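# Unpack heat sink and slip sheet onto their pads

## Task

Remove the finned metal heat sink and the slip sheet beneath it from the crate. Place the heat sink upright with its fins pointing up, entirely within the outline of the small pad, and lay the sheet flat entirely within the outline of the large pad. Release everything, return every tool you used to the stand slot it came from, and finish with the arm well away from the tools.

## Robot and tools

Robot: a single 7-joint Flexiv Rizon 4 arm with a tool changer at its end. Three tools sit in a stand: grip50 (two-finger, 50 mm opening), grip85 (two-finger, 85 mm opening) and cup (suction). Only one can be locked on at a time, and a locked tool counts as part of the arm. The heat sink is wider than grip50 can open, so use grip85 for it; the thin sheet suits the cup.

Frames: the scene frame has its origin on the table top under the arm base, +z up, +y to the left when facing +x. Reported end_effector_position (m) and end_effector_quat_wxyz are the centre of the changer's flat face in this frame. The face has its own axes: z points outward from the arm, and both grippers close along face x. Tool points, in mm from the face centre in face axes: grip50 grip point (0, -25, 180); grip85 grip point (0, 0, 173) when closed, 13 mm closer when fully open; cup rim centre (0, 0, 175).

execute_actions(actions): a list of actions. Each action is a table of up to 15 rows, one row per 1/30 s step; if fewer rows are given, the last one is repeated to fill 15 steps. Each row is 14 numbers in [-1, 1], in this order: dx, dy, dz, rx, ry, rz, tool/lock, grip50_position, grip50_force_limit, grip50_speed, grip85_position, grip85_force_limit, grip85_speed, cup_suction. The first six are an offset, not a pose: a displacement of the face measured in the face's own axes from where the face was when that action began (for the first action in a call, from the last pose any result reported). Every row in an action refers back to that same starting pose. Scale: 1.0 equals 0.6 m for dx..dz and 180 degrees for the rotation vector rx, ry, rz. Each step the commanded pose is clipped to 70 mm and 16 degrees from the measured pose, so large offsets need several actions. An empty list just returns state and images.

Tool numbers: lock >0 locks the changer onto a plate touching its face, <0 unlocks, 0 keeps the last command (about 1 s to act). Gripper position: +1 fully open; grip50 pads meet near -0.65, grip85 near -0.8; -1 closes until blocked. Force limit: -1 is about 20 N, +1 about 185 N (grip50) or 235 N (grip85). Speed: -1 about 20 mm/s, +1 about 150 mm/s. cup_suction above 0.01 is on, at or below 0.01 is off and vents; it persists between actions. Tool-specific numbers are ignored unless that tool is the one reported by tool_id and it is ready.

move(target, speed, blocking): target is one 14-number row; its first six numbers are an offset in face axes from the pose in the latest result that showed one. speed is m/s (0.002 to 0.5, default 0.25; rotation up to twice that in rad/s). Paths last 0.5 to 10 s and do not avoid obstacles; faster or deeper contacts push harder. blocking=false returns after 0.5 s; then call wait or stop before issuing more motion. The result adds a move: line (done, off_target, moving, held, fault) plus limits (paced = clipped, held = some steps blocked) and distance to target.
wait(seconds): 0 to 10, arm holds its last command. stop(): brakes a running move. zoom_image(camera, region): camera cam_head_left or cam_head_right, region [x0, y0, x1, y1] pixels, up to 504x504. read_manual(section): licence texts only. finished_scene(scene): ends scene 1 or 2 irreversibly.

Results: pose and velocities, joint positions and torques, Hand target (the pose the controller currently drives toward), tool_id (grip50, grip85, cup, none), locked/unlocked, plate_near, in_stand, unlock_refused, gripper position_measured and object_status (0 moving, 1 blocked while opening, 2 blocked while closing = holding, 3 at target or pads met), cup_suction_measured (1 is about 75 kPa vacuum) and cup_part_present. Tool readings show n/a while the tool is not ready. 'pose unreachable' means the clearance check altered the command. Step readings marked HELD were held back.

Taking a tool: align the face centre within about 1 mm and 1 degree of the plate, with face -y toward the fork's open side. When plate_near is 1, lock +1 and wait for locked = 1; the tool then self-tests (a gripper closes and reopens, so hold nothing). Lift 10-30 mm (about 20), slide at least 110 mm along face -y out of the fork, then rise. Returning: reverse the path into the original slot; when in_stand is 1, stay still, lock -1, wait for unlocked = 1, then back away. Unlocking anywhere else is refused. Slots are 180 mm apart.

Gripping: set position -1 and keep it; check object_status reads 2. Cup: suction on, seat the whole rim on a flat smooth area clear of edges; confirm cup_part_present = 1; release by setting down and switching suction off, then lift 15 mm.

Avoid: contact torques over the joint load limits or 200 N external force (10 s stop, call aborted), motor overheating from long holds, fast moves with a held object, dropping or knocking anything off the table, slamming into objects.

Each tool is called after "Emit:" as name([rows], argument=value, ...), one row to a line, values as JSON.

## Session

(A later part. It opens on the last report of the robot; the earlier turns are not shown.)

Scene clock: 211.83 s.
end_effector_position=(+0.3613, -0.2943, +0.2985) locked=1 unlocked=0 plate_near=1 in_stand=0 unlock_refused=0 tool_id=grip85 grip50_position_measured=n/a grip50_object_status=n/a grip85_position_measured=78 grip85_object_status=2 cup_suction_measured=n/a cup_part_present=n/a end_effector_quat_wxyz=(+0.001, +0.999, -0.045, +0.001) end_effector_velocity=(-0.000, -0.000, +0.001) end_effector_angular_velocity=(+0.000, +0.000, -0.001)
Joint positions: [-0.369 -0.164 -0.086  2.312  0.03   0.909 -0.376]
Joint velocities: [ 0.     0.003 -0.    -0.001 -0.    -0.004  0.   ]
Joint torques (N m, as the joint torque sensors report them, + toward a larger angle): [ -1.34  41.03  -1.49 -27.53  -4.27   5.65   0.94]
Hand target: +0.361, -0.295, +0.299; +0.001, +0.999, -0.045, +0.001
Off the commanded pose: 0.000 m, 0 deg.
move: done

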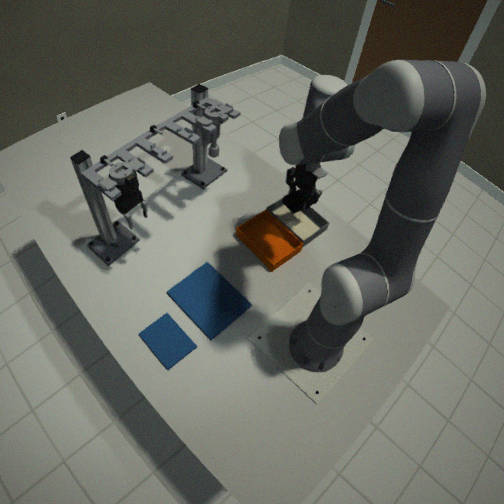

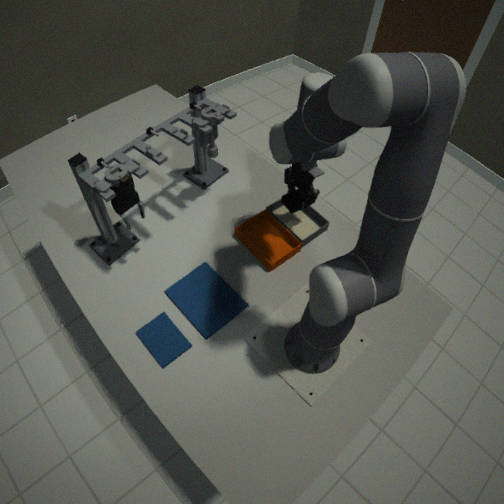

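Emit:
move(target=[-0.143,-1.0,0.05,0,0,-0.47,0,0,0,0,-1,0,-0.5,0], speed=0.2)

Emit:
zoom_image(camera="cam_head_left", region=[90, 240, 250, 400])

Scene clock: 216.20 s.
end_effector_position=(+0.3301, +0.3119, +0.2681) locked=1 unlocked=0 plate_near=1 in_stand=0 unlock_refused=0 tool_id=grip85 grip50_position_measured=n/a grip50_object_status=n/a grip85_position_measured=78 grip85_object_status=2 cup_suction_measured=n/a cup_part_present=n/a end_effector_quat_wxyz=(+0.000, +0.769, +0.639, +0.000) end_effector_velocity=(+0.000, +0.001, -0.000) end_effector_angular_velocity=(-0.001, -0.001, +0.004)
Joint positions: [ 0.39  -0.317  0.559  2.319 -0.317  1.003 -0.179]
Joint velocities: [ 0.001 -0.003 -0.    -0.002 -0.004 -0.001 -0.   ]
Joint torques (N m, as the joint torque sensors report them, + toward a larger angle): [  0.79  38.34   5.38 -25.42  -3.72   5.49   0.48]
Hand target: +0.330, +0.312, +0.268; +0.000, +0.769, +0.639, +0.001
Off the commanded pose: 0.001 m, 0 deg.
move: done

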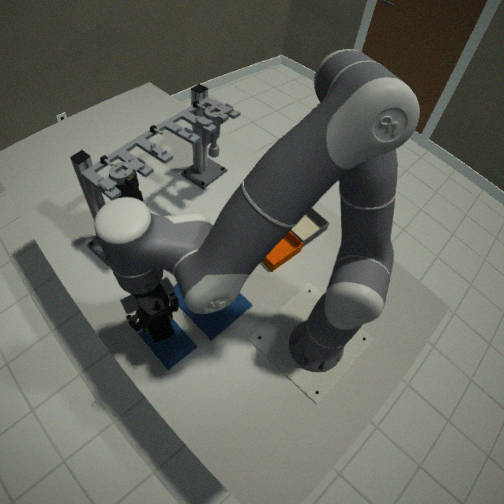

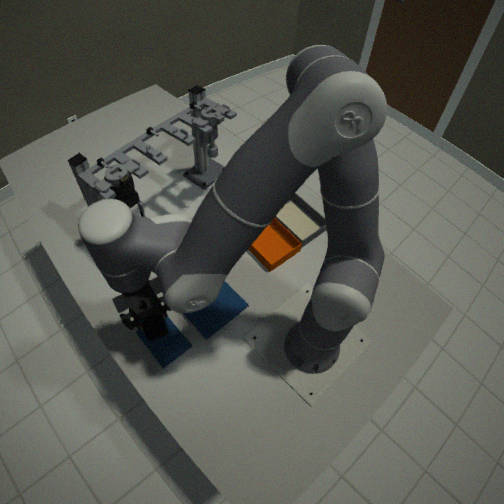

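Region (90, 240, 250, 400) of cam_head_left's 504x504 image, scaled by 3.150, with more detail than that image has.

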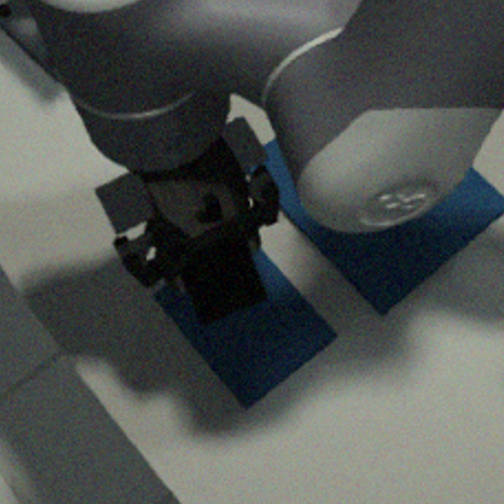

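Emit:
move(target=[0,0,0.085,0,0,-0.06,0,0,0,0,-1,0,-0.5,0], speed=0.08)

Emit:
zoom_image(camera="cam_head_left", region=[90, 240, 250, 400])

Emit:
zoom_image(camera="cam_head_right", region=[90, 240, 250, 400])

Scene clock: 217.93 s.
end_effector_position=(+0.3300, +0.3117, +0.2170) locked=1 unlocked=0 plate_near=1 in_stand=0 unlock_refused=0 tool_id=grip85 grip50_position_measured=n/a grip50_object_status=n/a grip85_position_measured=78 grip85_object_status=2 cup_suction_measured=n/a cup_part_present=n/a end_effector_quat_wxyz=(+0.000, +0.706, +0.708, +0.000) end_effector_velocity=(+0.000, -0.000, -0.001) end_effector_angular_velocity=(-0.000, -0.001, +0.005)
Joint positions: [ 0.431 -0.442  0.462  2.368 -0.501  1.159 -0.244]
Joint velocities: [ 0.    -0.003 -0.003  0.001 -0.007  0.004 -0.   ]
Joint torques (N m, as the joint torque sensors report them, + toward a larger angle): [  1.01  40.57   7.1  -20.6   -2.94   6.86  -0.15]
Hand target: +0.330, +0.312, +0.217; +0.000, +0.706, +0.709, +0.000
Off the commanded pose: 0.000 m, 0 deg.
move: done

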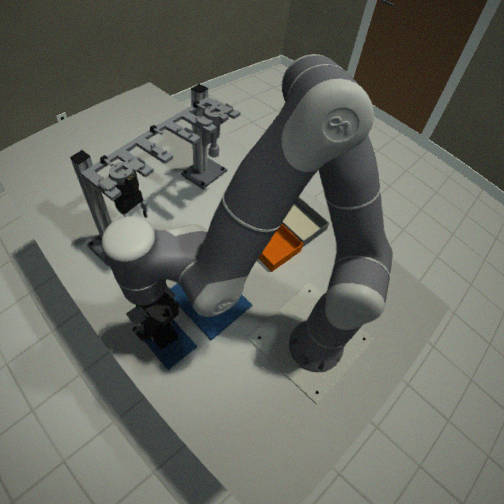

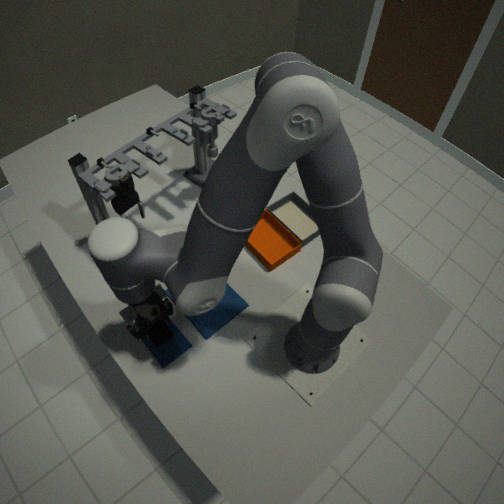

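Region (90, 240, 250, 400) of cam_head_left's 504x504 image, scaled by 3.150, with more detail than that image has.

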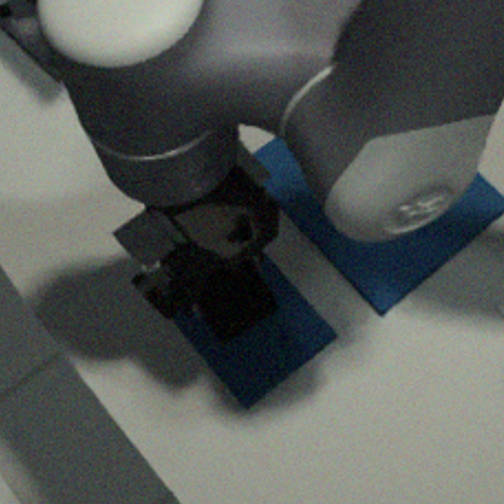

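Region (90, 240, 250, 400) of cam_head_right's 504x504 image, scaled by 3.150, with more detail than that image has.

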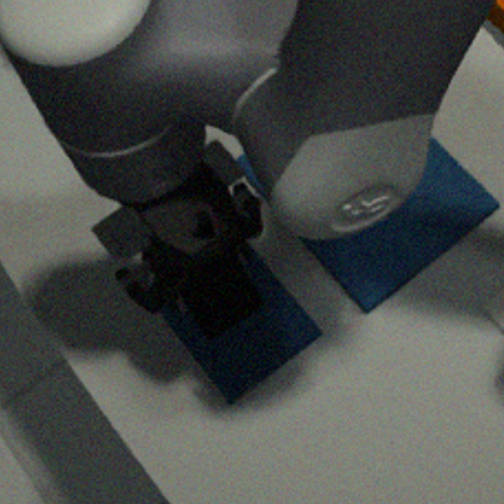

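Emit:
move(target=[0,-0.05,0.02,0,0,0,0,0,0,0,-1,0,-0.5,0], speed=0.05)

Emit:
execute_actions([
  [[0,0,0.005,0,0,0,0,0,0,0,-1,0,-0.5,0]],
  [[0,0,0.005,0,0,0,0,0,0,0,-1,0,-0.5,0]],
  [[0,0,0.005,0,0,0,0,0,0,0,-1,0,-0.5,0]],
  [[0,0,0.005,0,0,0,0,0,0,0,-1,0,-0.5,0]],
  [[0,0,0.005,0,0,0,0,0,0,0,-1,0,-0.5,0]],
])

Emit:
zoom_image(camera="cam_head_left", region=[90, 240, 250, 400])

Scene clock: 219.27 s.
end_effector_position=(+0.2999, +0.3115, +0.2048) locked=1 unlocked=0 plate_near=1 in_stand=0 unlock_refused=0 tool_id=grip85 grip50_position_measured=n/a grip50_object_status=n/a grip85_position_measured=78 grip85_object_status=2 cup_suction_measured=n/a cup_part_present=n/a end_effector_quat_wxyz=(+0.000, +0.706, +0.708, -0.000) end_effector_velocity=(-0.001, -0.000, -0.000) end_effector_angular_velocity=(+0.000, -0.001, -0.001)
Joint positions: [ 0.492 -0.44   0.425  2.438 -0.557  1.229 -0.151]
Joint velocities: [ 0.003  0.    -0.004  0.003 -0.005  0.004  0.006]
Joint torques (N m, as the joint torque sensors report them, + toward a larger angle): [  0.13  41.44   6.48 -18.71  -2.73   6.81   0.58]
Hand target: +0.300, +0.312, +0.205; +0.000, +0.706, +0.708, -0.000
Off the commanded pose: 0.000 m, 0 deg.
move: done

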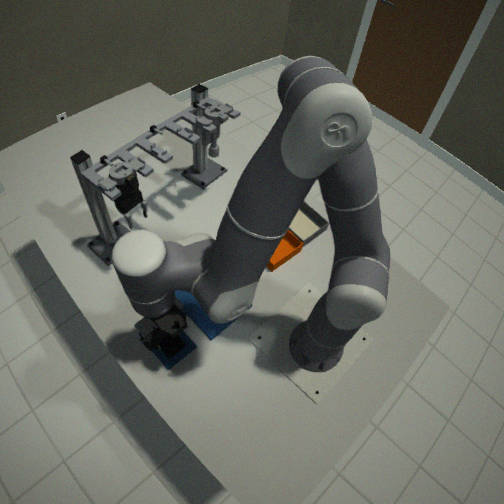

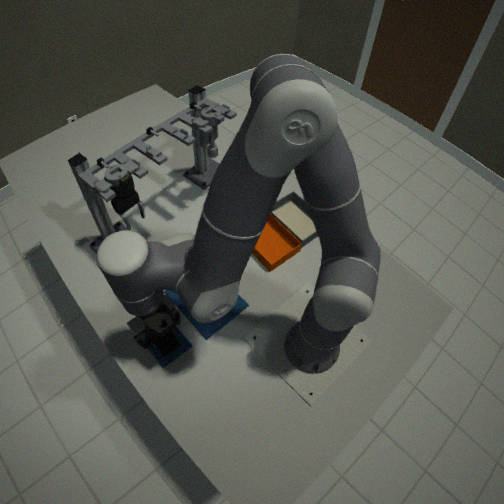

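Scene clock: 221.77 s.
end_effector_position=(+0.3031, +0.3172, +0.2004) locked=1 unlocked=0 plate_near=1 in_stand=0 unlock_refused=0 tool_id=grip85 grip50_position_measured=n/a grip50_object_status=n/a grip85_position_measured=78 grip85_object_status=2 cup_suction_measured=n/a cup_part_present=n/a end_effector_quat_wxyz=(+0.000, +0.704, +0.710, +0.013) end_effector_velocity=(-0.000, +0.000, +0.000) end_effector_angular_velocity=(+0.000, -0.000, -0.001)
Joint positions: [ 0.525 -0.456  0.373  2.444 -0.618  1.282 -0.111]
Joint velocities: [ 0.    -0.     0.    -0.    -0.    -0.     0.001]
Joint torques (N m, as the joint torque sensors report them, + toward a larger angle): [  1.81   9.51   0.22 -12.57  -1.87   5.08   0.24]
Hand target: +0.302, +0.316, +0.198; +0.000, +0.704, +0.710, +0.010
Off the commanded pose: 0.003 m, 0 deg.
Step readings (end_effector_position; steps 1 to 15: 1st action; 16 to 30: 2nd action; 31 to 45: 3rd action; 46 to 60: 4th action; 61 to 75: 5th action):
0: (+0.2999, +0.3115, +0.2048)
1: (+0.2999, +0.3115, +0.2046)
2: (+0.3000, +0.3116, +0.2038)
4: (+0.2998, +0.3114, +0.2024)
8: (+0.2999, +0.3115, +0.2020)
15: (+0.2999, +0.3115, +0.2019)
16: (+0.3000, +0.3115, +0.2018)
17: (+0.3002, +0.3119, +0.2015)
19: (+0.3005, +0.3126, +0.2014)
23: (+0.3006, +0.3128, +0.2013)
30: (+0.3006, +0.3129, +0.2013)
31: (+0.3007, +0.3129, +0.2013)
32: (+0.3009, +0.3133, +0.2012)
34: (+0.3013, +0.3141, +0.2012)
38: (+0.3014, +0.3143, +0.2011)
45: (+0.3014, +0.3143, +0.2011)
46: (+0.3015, +0.3143, +0.2010)
47: (+0.3017, +0.3148, +0.2010)
49: (+0.3021, +0.3155, +0.2009)
53: (+0.3023, +0.3158, +0.2008)
60: (+0.3023, +0.3158, +0.2008)
61: (+0.3023, +0.3158, +0.2008)
62: (+0.3026, +0.3162, +0.2007)
64: (+0.3030, +0.3169, +0.2005)
68: (+0.3031, +0.3172, +0.2005)
75: end_effector_position above

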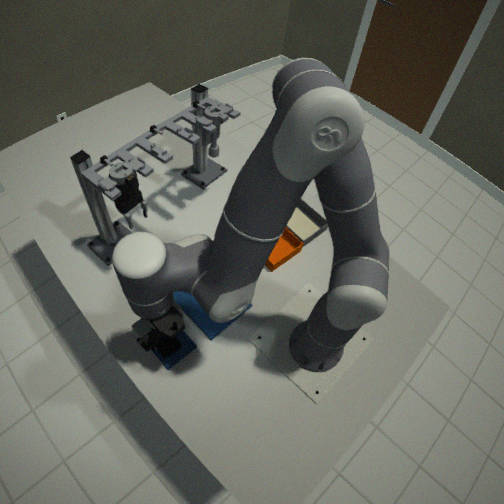

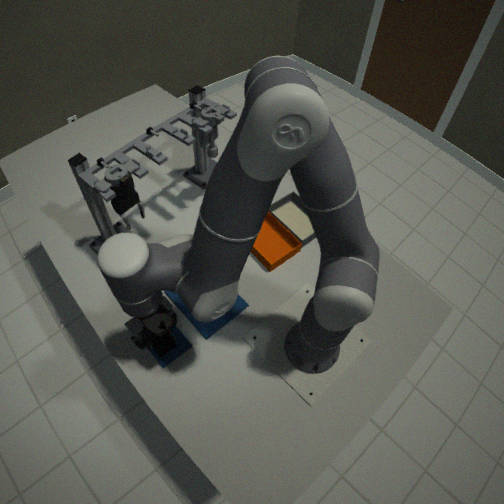

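Region (90, 240, 250, 400) of cam_head_left's 504x504 image, scaled by 3.150, with more detail than that image has.

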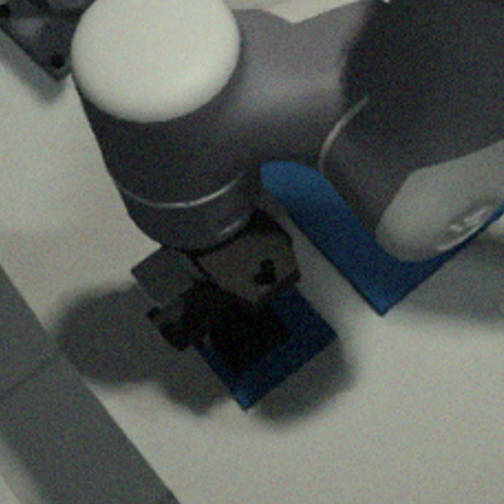

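Emit:
move(target=[0,0,-0.003,0,0,0,0,0,0,0,1,0,-0.5,0], speed=0.02)

Emit:
move(target=[0,0,-0.296,0.0058,-0.0058,-0.039,0,0,0,0,1,0,-0.5,0], speed=0.12)

Emit:
zoom_image(camera="cam_head_left", region=[90, 240, 250, 400])

Scene clock: 223.53 s.
end_effector_position=(+0.3030, +0.3172, +0.2022) locked=1 unlocked=0 plate_near=1 in_stand=0 unlock_refused=0 tool_id=grip85 grip50_position_measured=n/a grip50_object_status=n/a grip85_position_measured=3 grip85_object_status=3 cup_suction_measured=n/a cup_part_present=n/a end_effector_quat_wxyz=(+0.000, +0.704, +0.710, +0.013) end_effector_velocity=(+0.000, +0.000, +0.000) end_effector_angular_velocity=(+0.001, -0.000, -0.000)
Joint positions: [ 0.521 -0.452  0.381  2.442 -0.611  1.276 -0.115]
Joint velocities: [-0.     0.     0.     0.    -0.     0.001  0.   ]
Joint torques (N m, as the joint torque sensors report them, + toward a larger angle): [ -1.67  41.44   8.46 -18.1   -1.59   5.49  -0.19]
Hand target: +0.303, +0.317, +0.202; +0.000, +0.704, +0.710, +0.013
Off the commanded pose: 0.000 m, 0 deg.
move: done

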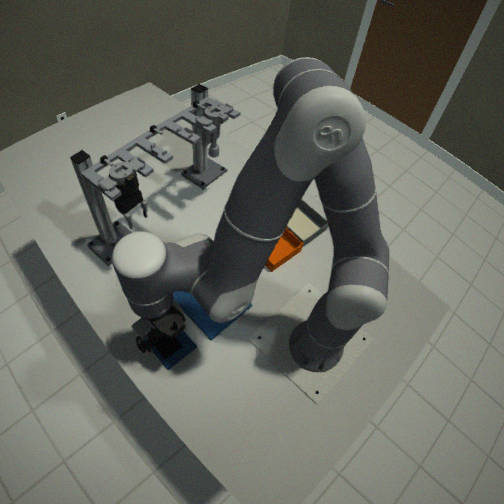

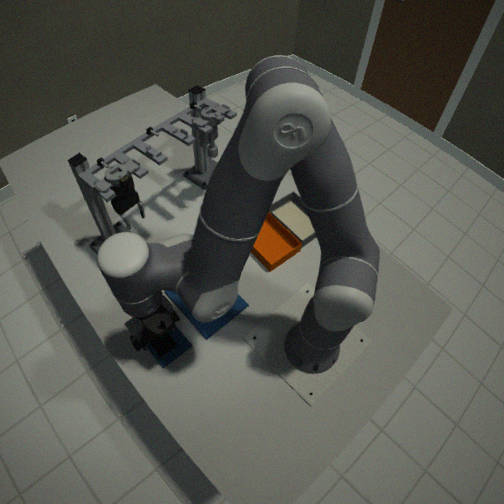

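Scene clock: 225.40 s.
end_effector_position=(+0.2999, +0.3142, +0.3801) locked=1 unlocked=0 plate_near=1 in_stand=0 unlock_refused=0 tool_id=grip85 grip50_position_measured=n/a grip50_object_status=n/a grip85_position_measured=3 grip85_object_status=3 cup_suction_measured=n/a cup_part_present=n/a end_effector_quat_wxyz=(+0.002, +0.660, +0.752, +0.001) end_effector_velocity=(-0.000, -0.000, +0.001) end_effector_angular_velocity=(-0.001, +0.002, +0.001)
Joint positions: [ 0.303 -0.041  0.727  2.193 -0.042  0.659 -0.633]
Joint velocities: [-0.     0.002  0.    -0.002  0.003 -0.006 -0.003]
Joint torques (N m, as the joint torque sensors report them, + toward a larger angle): [ -1.59  30.1    1.66 -31.22  -4.36   5.32  -0.4 ]
Hand target: +0.300, +0.314, +0.380; +0.002, +0.660, +0.752, +0.001
Off the commanded pose: 0.001 m, 0 deg.
move: done

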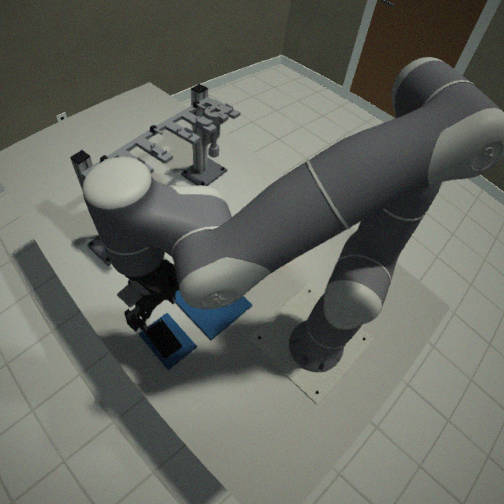

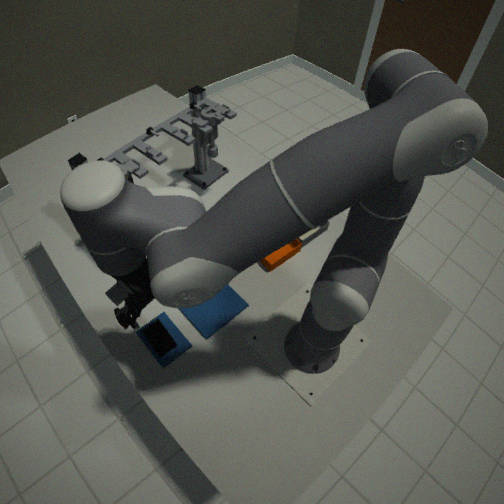

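Region (90, 240, 250, 400) of cam_head_left's 504x504 image, scaled by 3.150, with more detail than that image has.

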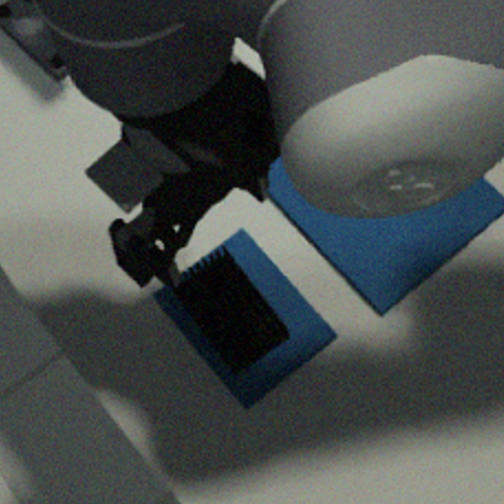

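Emit:
move(target=[-0.5915,0.2768,0,0,0,0,0,0,0,0,1,0,0,0], speed=0.2)

Emit:
move(target=[0,0.2167,0,0,0,0,0,0,0,0,1,0,0,0], speed=0.06)

Scene clock: 228.07 s.
end_effector_position=(+0.5104, -0.0168, +0.3811) locked=1 unlocked=0 plate_near=1 in_stand=0 unlock_refused=0 tool_id=grip85 grip50_position_measured=n/a grip50_object_status=n/a grip85_position_measured=3 grip85_object_status=3 cup_suction_measured=n/a cup_part_present=n/a end_effector_quat_wxyz=(+0.002, +0.660, +0.752, +0.001) end_effector_velocity=(+0.001, -0.001, -0.000) end_effector_angular_velocity=(+0.000, +0.001, +0.002)
Joint positions: [-0.099 -0.15   0.281  2.059 -0.052  0.641 -1.479]
Joint velocities: [-0.001 -0.002 -0.001 -0.003 -0.    -0.001 -0.003]
Joint torques (N m, as the joint torque sensors report them, + toward a larger angle): [ -1.53  41.75   1.21 -32.87  -5.21   5.36  -0.25]
Hand target: +0.510, -0.017, +0.381; +0.002, +0.660, +0.752, +0.000
Off the commanded pose: 0.001 m, 0 deg.
move: done

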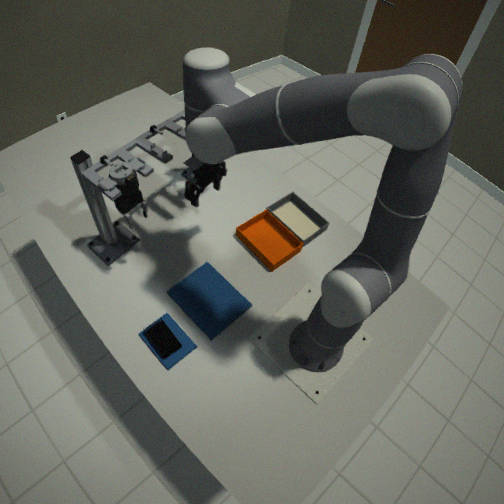

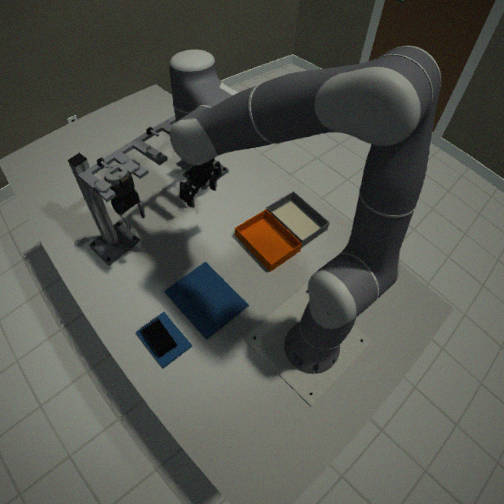

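Scene clock: 230.57 s.
end_effector_position=(+0.6392, -0.0003, +0.3813) locked=1 unlocked=0 plate_near=1 in_stand=0 unlock_refused=0 tool_id=grip85 grip50_position_measured=n/a grip50_object_status=n/a grip85_position_measured=3 grip85_object_status=3 cup_suction_measured=n/a cup_part_present=n/a end_effector_quat_wxyz=(+0.002, +0.660, +0.752, +0.001) end_effector_velocity=(+0.001, +0.000, +0.000) end_effector_angular_velocity=(+0.000, -0.001, -0.001)
Joint positions: [-0.035 -0.432  0.234  1.679 -0.113  0.536 -1.453]
Joint velocities: [ 0.    -0.002 -0.    -0.004 -0.    -0.001  0.   ]
Joint torques (N m, as the joint torque sensors report them, + toward a larger angle): [  0.68  58.04   3.25 -34.26  -5.56   5.46   0.83]
Hand target: +0.639, -0.000, +0.381; +0.002, +0.660, +0.751, +0.001
Off the commanded pose: 0.000 m, 0 deg.
move: done

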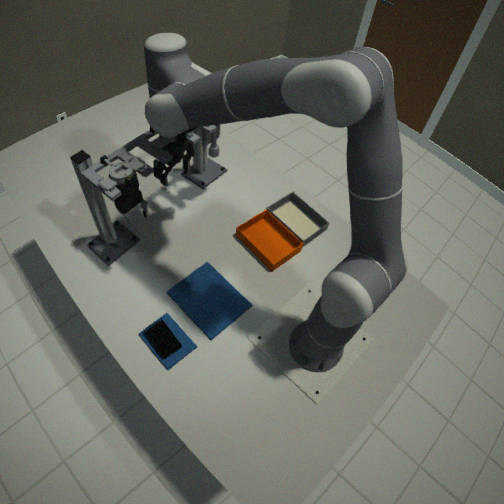

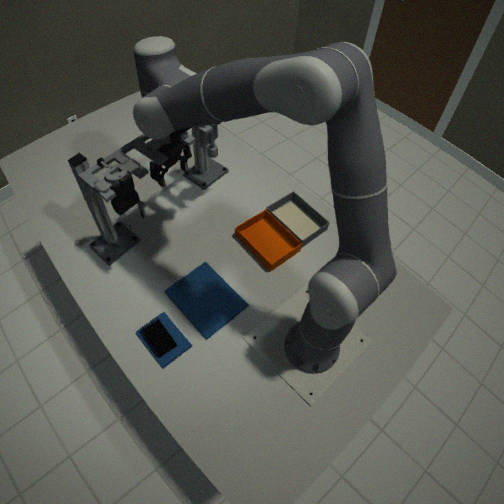

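Emit:
move(target=[0.0018,0.002,0.0345,0,0,0,0,0,0,0,1,0,0,0], speed=0.015)

Emit:
execute_actions([
  [[0,0,0,0,0,0,-1,0,0,0,1,0,0,0]],
  [[0,0,0,0,0,0,-1,0,0,0,1,0,0,0]],
  [[0,0,0,0,0,0,-1,0,0,0,1,0,0,0]],
])

Scene clock: 232.30 s.
end_effector_position=(+0.6402, +0.0009, +0.3608) locked=1 unlocked=0 plate_near=1 in_stand=1 unlock_refused=0 tool_id=grip85 grip50_position_measured=n/a grip50_object_status=n/a grip85_position_measured=3 grip85_object_status=3 cup_suction_measured=n/a cup_part_present=n/a end_effector_quat_wxyz=(+0.002, +0.660, +0.752, +0.001) end_effector_velocity=(+0.001, +0.000, -0.000) end_effector_angular_velocity=(+0.000, -0.002, +0.000)
Joint positions: [-0.032 -0.458  0.23   1.7   -0.121  0.583 -1.447]
Joint velocities: [ 0.    -0.001 -0.     0.    -0.001  0.003  0.001]
Joint torques (N m, as the joint torque sensors report them, + toward a larger angle): [  0.46  58.4    3.56 -32.92  -5.44   6.35   0.95]
Hand target: +0.640, +0.001, +0.361; +0.002, +0.660, +0.752, +0.001
Off the commanded pose: 0.000 m, 0 deg.
move: done

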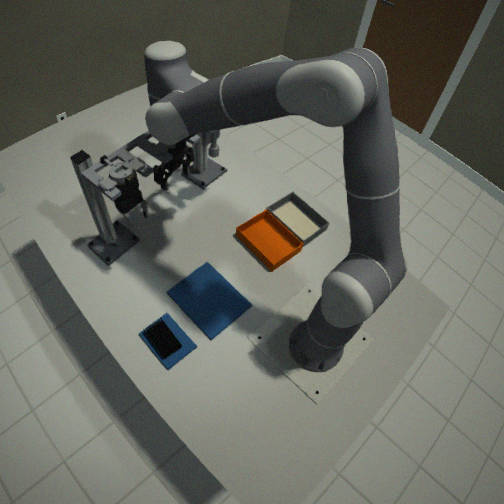

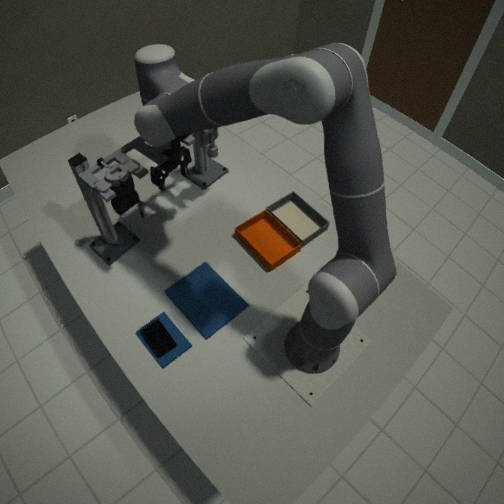

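Scene clock: 233.80 s.
end_effector_position=(+0.6401, +0.0009, +0.3606) locked=0 unlocked=1 plate_near=1 in_stand=1 unlock_refused=0 tool_id=none grip50_position_measured=n/a grip50_object_status=n/a grip85_position_measured=n/a grip85_object_status=n/a cup_suction_measured=n/a cup_part_present=n/a end_effector_quat_wxyz=(+0.002, +0.660, +0.752, +0.001) end_effector_velocity=(+0.000, +0.000, +0.000) end_effector_angular_velocity=(-0.001, -0.001, +0.001)
Joint positions: [-0.032 -0.458  0.23   1.701 -0.121  0.583 -1.447]
Joint velocities: [ 0.    -0.     0.     0.    -0.002  0.    -0.   ]
Joint torques (N m, as the joint torque sensors report them, + toward a larger angle): [ -0.22  51.1    4.03 -27.32  -4.04   4.5    0.32]
Hand target: +0.640, +0.001, +0.361; +0.002, +0.660, +0.752, +0.001
Off the commanded pose: 0.000 m, 0 deg.
Step readings (end_effector_position; steps 1 to 15: 1st action; 16 to 30: 2nd action; 31 to 45: 3rd action):
0: (+0.6402, +0.0009, +0.3608)
1: (+0.6401, +0.0009, +0.3604)
2: (+0.6401, +0.0009, +0.3604)
4: (+0.6401, +0.0009, +0.3604)
8: (+0.6401, +0.0009, +0.3606)
15: (+0.6401, +0.0009, +0.3606)
16: (+0.6401, +0.0009, +0.3606)
17: (+0.6401, +0.0009, +0.3606)
19: (+0.6401, +0.0009, +0.3606)
23: (+0.6401, +0.0009, +0.3606)
30: (+0.6401, +0.0009, +0.3606)
31: (+0.6401, +0.0009, +0.3606)
32: (+0.6401, +0.0009, +0.3606)
34: (+0.6401, +0.0009, +0.3606)
38: (+0.6401, +0.0009, +0.3606)
45: end_effector_position above

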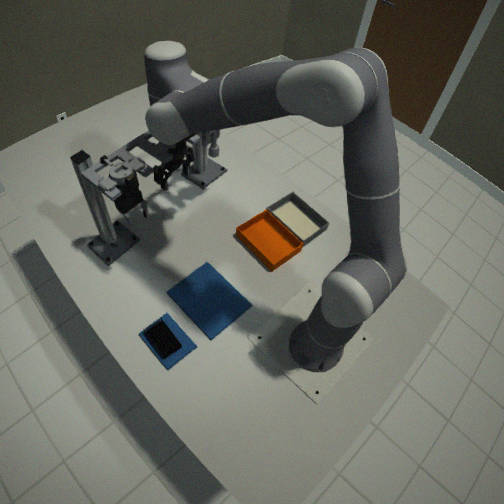

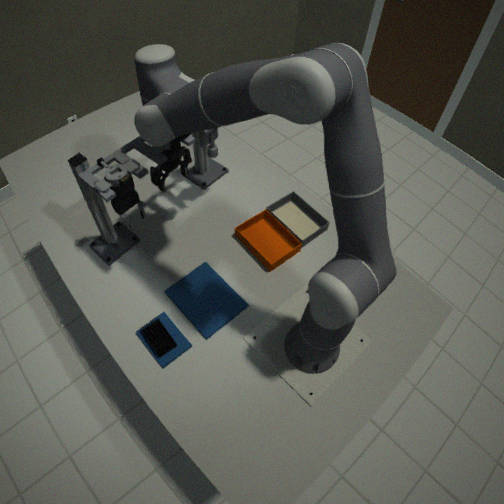

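Emit:
move(target=[0,0,-0.035,0.001,0,0,0,0,0,0,0,0,0,0], speed=0.03)

Emit:
move(target=[-0.3,0,0,0,0,0,0,0,0,0,0,0,0,0], speed=0.1)

Emit:
move(target=[0,0,0.021,0,0,0,0,0,0,0,0,0,0,0], speed=0.01)

Scene clock: 235.03 s.
end_effector_position=(+0.6401, +0.0009, +0.3814) locked=0 unlocked=1 plate_near=0 in_stand=0 unlock_refused=0 tool_id=none grip50_position_measured=n/a grip50_object_status=n/a grip85_position_measured=n/a grip85_object_status=n/a cup_suction_measured=n/a cup_part_present=n/a end_effector_quat_wxyz=(+0.001, +0.660, +0.751, -0.000) end_effector_velocity=(-0.000, +0.000, +0.001) end_effector_angular_velocity=(+0.001, +0.001, -0.000)
Joint positions: [-0.034 -0.435  0.234  1.674 -0.113  0.53  -1.452]
Joint velocities: [ 0.     0.001  0.    -0.002  0.002 -0.003 -0.   ]
Joint torques (N m, as the joint torque sensors report them, + toward a larger angle): [ -1.39  50.98   4.9  -28.22  -3.73   4.01  -0.19]
Hand target: +0.640, +0.001, +0.382; +0.001, +0.660, +0.752, -0.000
Off the commanded pose: 0.000 m, 0 deg.
move: done

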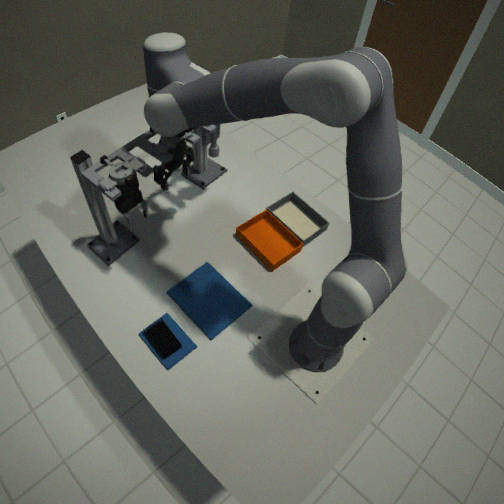

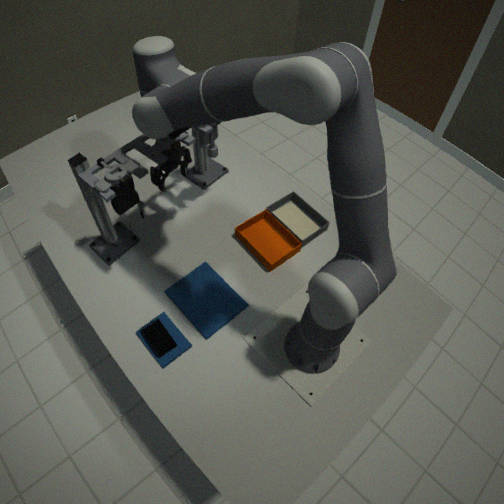

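Scene clock: 237.20 s.
end_effector_position=(+0.6632, -0.1776, +0.3817) locked=0 unlocked=1 plate_near=0 in_stand=0 unlock_refused=0 tool_id=none grip50_position_measured=n/a grip50_object_status=n/a grip85_position_measured=n/a grip85_object_status=n/a cup_suction_measured=n/a cup_part_present=n/a end_effector_quat_wxyz=(+0.001, +0.660, +0.751, -0.000) end_effector_velocity=(+0.000, -0.001, -0.000) end_effector_angular_velocity=(+0.001, +0.000, +0.000)
Joint positions: [-0.233 -0.531  0.156  1.513 -0.086  0.472 -1.747]
Joint velocities: [-0.002 -0.002  0.    -0.003  0.001 -0.001 -0.002]
Joint torques (N m, as the joint torque sensors report them, + toward a larger angle): [ -2.12  55.31   2.77 -28.55  -3.95   3.89  -0.03]
Hand target: +0.663, -0.178, +0.382; +0.001, +0.660, +0.751, -0.001
Off the commanded pose: 0.000 m, 0 deg.
move: done

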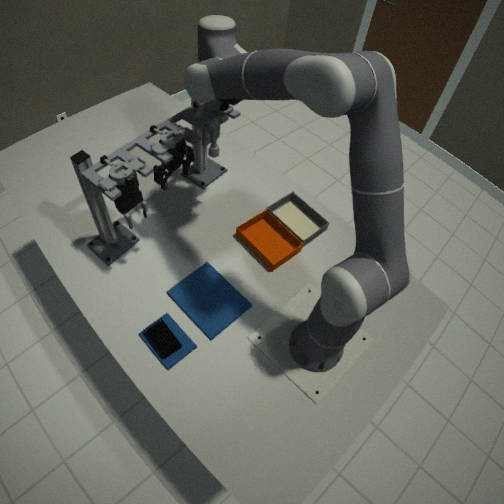

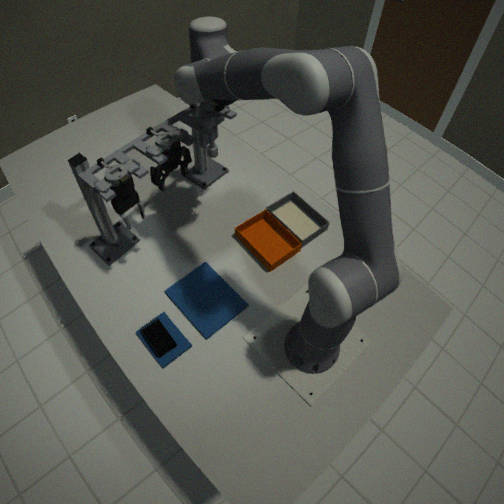

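Scene clock: 238.67 s.
end_effector_position=(+0.6631, -0.1776, +0.3692) locked=0 unlocked=1 plate_near=0 in_stand=0 unlock_refused=0 tool_id=none grip50_position_measured=n/a grip50_object_status=n/a grip85_position_measured=n/a grip85_object_status=n/a cup_suction_measured=n/a cup_part_present=n/a end_effector_quat_wxyz=(+0.001, +0.660, +0.752, -0.000) end_effector_velocity=(+0.000, +0.000, -0.000) end_effector_angular_velocity=(-0.001, -0.001, +0.001)
Joint positions: [-0.233 -0.543  0.155  1.528 -0.089  0.499 -1.746]
Joint velocities: [ 0.    -0.    -0.     0.001 -0.002  0.002  0.   ]
Joint torques (N m, as the joint torque sensors report them, + toward a larger angle): [  0.36  55.41   2.19 -28.07  -4.38   4.78   0.87]
Hand target: +0.663, -0.178, +0.369; +0.001, +0.660, +0.751, -0.000
Off the commanded pose: 0.000 m, 0 deg.
move: done

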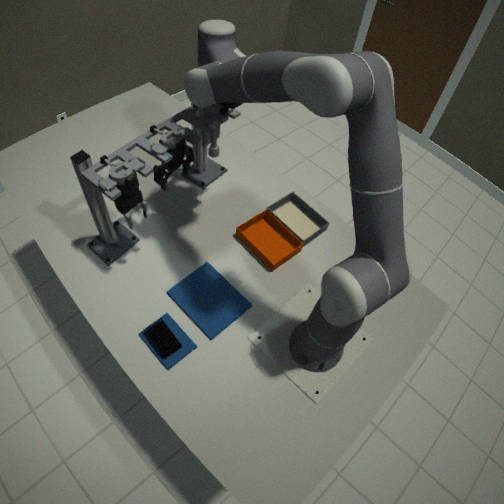

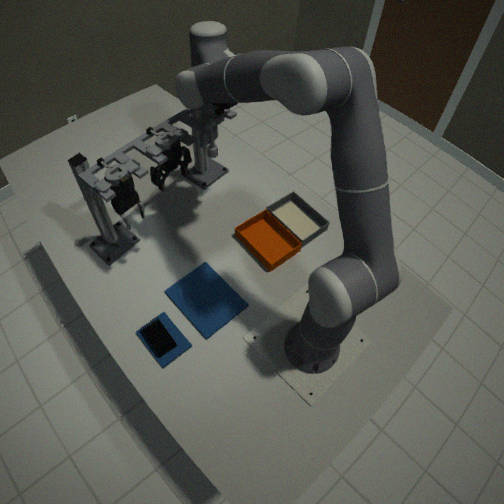

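Emit:
move(target=[0,0,0.018,0,0,0,0,0,0,0,0,0,0,0], speed=0.01)

Emit:
execute_actions([
  [[0,0,0,0,0,0,1,0,0,0,0,0,0,0]],
  [[0,0,0,0,0,0,1,0,0,0,0,0,0,0]],
  [[0,0,0,0,0,0,1,0,0,0,0,0,0,0]],
])

Emit:
move(target=[0,0,-0.033,0,0,0,0,0,0,0,0,0,0,0], speed=0.03)

Emit:
move(target=[0,-0.22,0,0,0,0,0,0,0,0,0,0,0,0], speed=0.08)

Emit:
move(target=[-0.12,-0.305,0.22,0,0,0,0,0,0,0,0,0,0,0], speed=0.15)

Emit:
zoom_image(camera="cam_head_left", region=[220, 140, 360, 280])

Scene clock: 241.27 s.
end_effector_position=(+0.6632, -0.1776, +0.3600) locked=0 unlocked=1 plate_near=1 in_stand=1 unlock_refused=0 tool_id=none grip50_position_measured=n/a grip50_object_status=n/a grip85_position_measured=n/a grip85_object_status=n/a cup_suction_measured=n/a cup_part_present=n/a end_effector_quat_wxyz=(+0.002, +0.660, +0.752, +0.000) end_effector_velocity=(-0.000, -0.000, -0.000) end_effector_angular_velocity=(+0.000, -0.000, -0.001)
Joint positions: [-0.232 -0.553  0.154  1.539 -0.091  0.522 -1.745]
Joint velocities: [-0.     0.    -0.     0.001  0.     0.001  0.   ]
Joint torques (N m, as the joint torque sensors report them, + toward a larger angle): [  0.61  44.19   2.03 -24.62  -4.08   5.98   0.83]
Hand target: +0.663, -0.178, +0.358; +0.001, +0.660, +0.752, -0.000
Off the commanded pose: 0.002 m, 0 deg.
move: done

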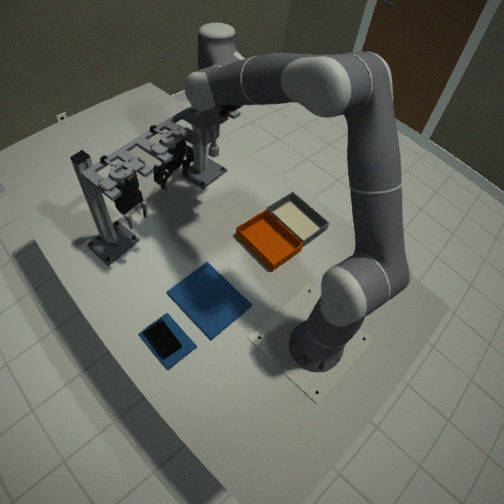

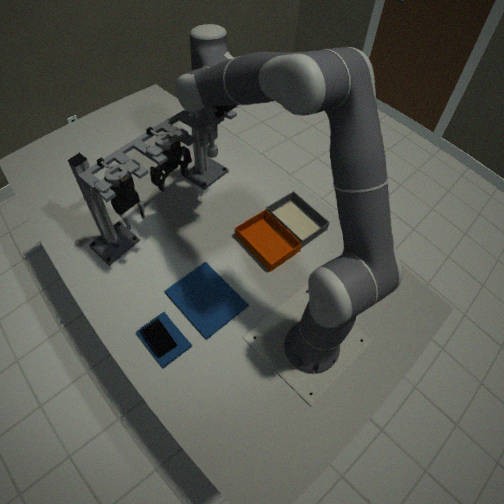

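Scene clock: 242.77 s.
end_effector_position=(+0.6633, -0.1776, +0.3605) locked=1 unlocked=0 plate_near=1 in_stand=1 unlock_refused=0 tool_id=cup grip50_position_measured=n/a grip50_object_status=n/a grip85_position_measured=n/a grip85_object_status=n/a cup_suction_measured=n/a cup_part_present=n/a end_effector_quat_wxyz=(+0.002, +0.660, +0.752, +0.000) end_effector_velocity=(-0.000, -0.000, -0.000) end_effector_angular_velocity=(-0.000, +0.000, +0.000)
Joint positions: [-0.232 -0.553  0.154  1.539 -0.091  0.522 -1.745]
Joint velocities: [ 0.  0. -0.  0. -0.  0. -0.]
Joint torques (N m, as the joint torque sensors report them, + toward a larger angle): [ -0.69  61.74   3.52 -31.72  -4.78   5.32   0.38]
Hand target: +0.663, -0.178, +0.360; +0.002, +0.660, +0.752, +0.000
Off the commanded pose: 0.000 m, 0 deg.
Step readings (end_effector_position; steps 1 to 15: 1st action; 16 to 30: 2nd action; 31 to 45: 3rd action):
0: (+0.6632, -0.1776, +0.3600)
1: (+0.6632, -0.1776, +0.3601)
2: (+0.6632, -0.1776, +0.3602)
4: (+0.6632, -0.1776, +0.3603)
8: (+0.6633, -0.1776, +0.3603)
15: (+0.6633, -0.1776, +0.3603)
16: (+0.6633, -0.1776, +0.3603)
17: (+0.6633, -0.1776, +0.3603)
19: (+0.6633, -0.1776, +0.3603)
23: (+0.6632, -0.1776, +0.3603)
30: (+0.6633, -0.1776, +0.3605)
31: (+0.6633, -0.1776, +0.3605)
32: (+0.6633, -0.1776, +0.3605)
34: (+0.6633, -0.1776, +0.3605)
38: (+0.6633, -0.1776, +0.3605)
45: end_effector_position above

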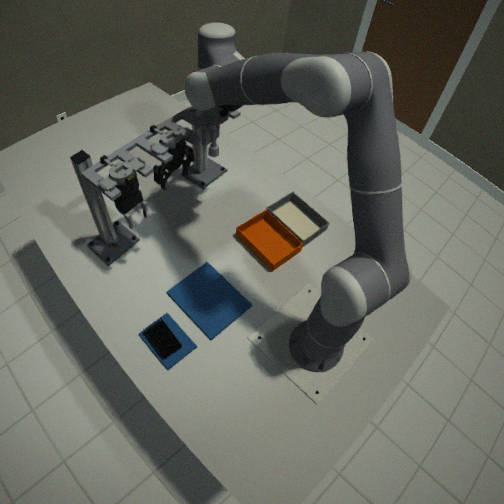

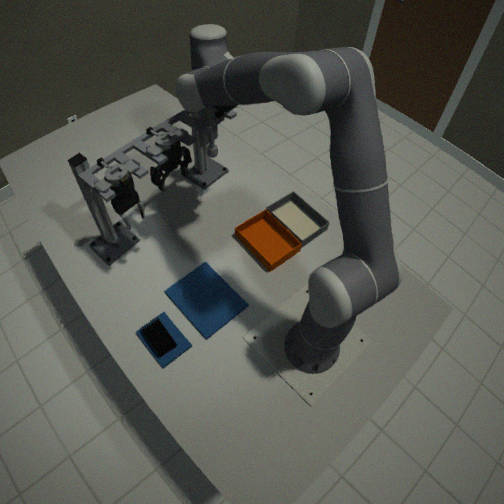

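Scene clock: 243.70 s.
end_effector_position=(+0.6633, -0.1776, +0.3802) locked=1 unlocked=0 plate_near=1 in_stand=0 unlock_refused=0 tool_id=cup grip50_position_measured=n/a grip50_object_status=n/a grip85_position_measured=n/a grip85_object_status=n/a cup_suction_measured=0.00 cup_part_present=0 end_effector_quat_wxyz=(+0.002, +0.660, +0.752, +0.000) end_effector_velocity=(-0.000, +0.000, +0.000) end_effector_angular_velocity=(+0.002, +0.001, -0.000)
Joint positions: [-0.234 -0.532  0.157  1.516 -0.087  0.479 -1.747]
Joint velocities: [ 0.     0.001 -0.    -0.001  0.002 -0.003 -0.   ]
Joint torques (N m, as the joint torque sensors report them, + toward a larger angle): [ -1.8   61.     4.47 -32.27  -4.71   4.8   -0.25]
Hand target: +0.663, -0.178, +0.380; +0.002, +0.660, +0.752, +0.000
Off the commanded pose: 0.000 m, 0 deg.
move: done

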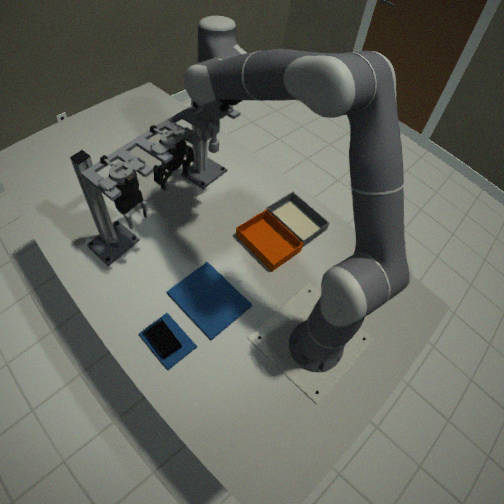

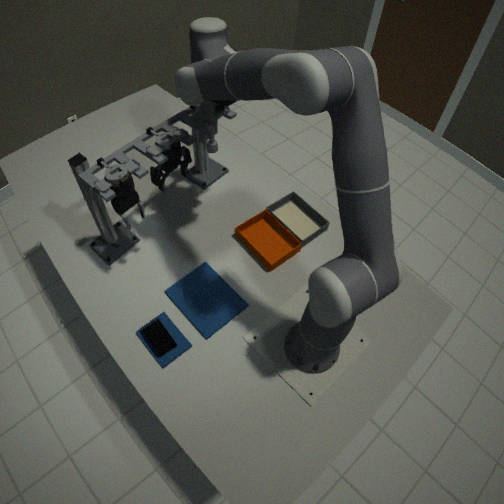

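Scene clock: 245.70 s.
end_effector_position=(+0.5326, -0.1945, +0.3800) locked=1 unlocked=0 plate_near=1 in_stand=0 unlock_refused=0 tool_id=cup grip50_position_measured=n/a grip50_object_status=n/a grip85_position_measured=n/a grip85_object_status=n/a cup_suction_measured=0.00 cup_part_present=0 end_effector_quat_wxyz=(+0.002, +0.660, +0.752, -0.000) end_effector_velocity=(-0.001, +0.001, -0.000) end_effector_angular_velocity=(+0.001, -0.000, +0.001)
Joint positions: [-0.327 -0.265  0.174  1.911 -0.053  0.609 -1.817]
Joint velocities: [ 0.     0.003  0.     0.004  0.002  0.001 -0.001]
Joint torques (N m, as the joint torque sensors report them, + toward a larger angle): [ -1.72  47.96   2.9  -30.52  -4.48   5.8   -0.21]
Hand target: +0.532, -0.194, +0.380; +0.002, +0.660, +0.752, +0.000
Off the commanded pose: 0.000 m, 0 deg.
move: done

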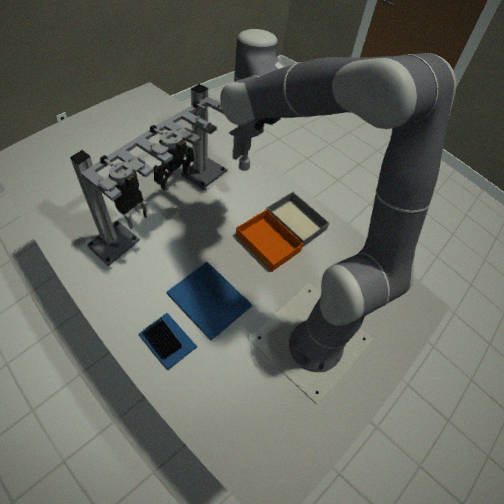

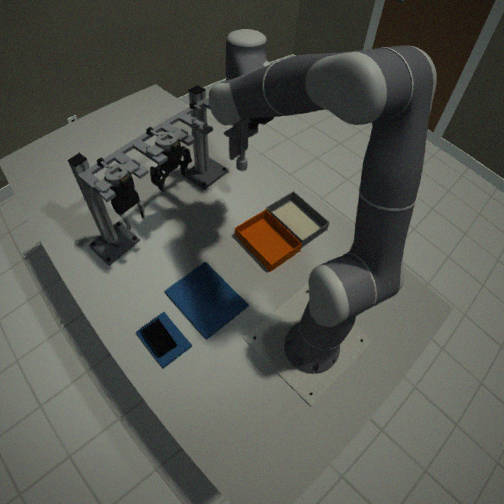

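Scene clock: 247.70 s.
end_effector_position=(+0.3608, -0.2894, +0.2477) locked=1 unlocked=0 plate_near=1 in_stand=0 unlock_refused=0 tool_id=cup grip50_position_measured=n/a grip50_object_status=n/a grip85_position_measured=n/a grip85_object_status=n/a cup_suction_measured=0.00 cup_part_present=0 end_effector_quat_wxyz=(+0.002, +0.659, +0.752, +0.000) end_effector_velocity=(-0.001, -0.000, -0.001) end_effector_angular_velocity=(-0.000, -0.001, +0.001)
Joint positions: [-0.535 -0.304  0.085  2.337 -0.044  1.076 -2.104]
Joint velocities: [-0.002 -0.001 -0.     0.001 -0.     0.004 -0.002]
Joint torques (N m, as the joint torque sensors report them, + toward a larger angle): [ -1.66  39.08   0.07 -21.11  -2.75   5.78   0.03]
Hand target: +0.361, -0.290, +0.248; +0.002, +0.659, +0.752, +0.000
Off the commanded pose: 0.001 m, 0 deg.
move: done

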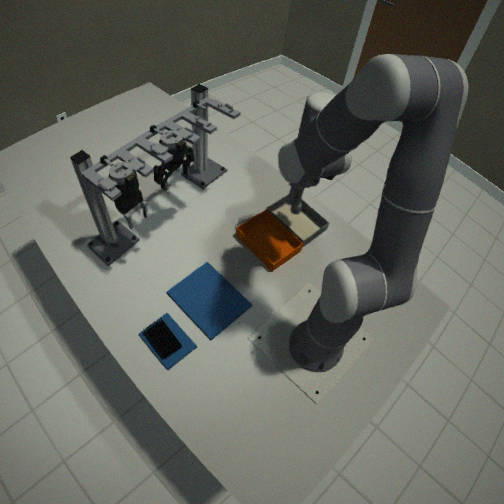

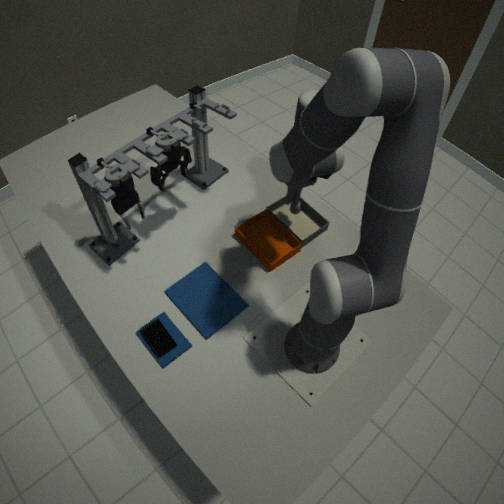

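Region (220, 140, 360, 280) of cam_head_left's 504x504 image, scaled by 3.600, with more detail than that image has.

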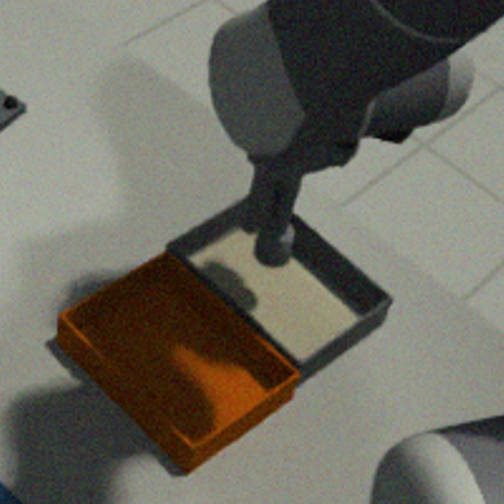

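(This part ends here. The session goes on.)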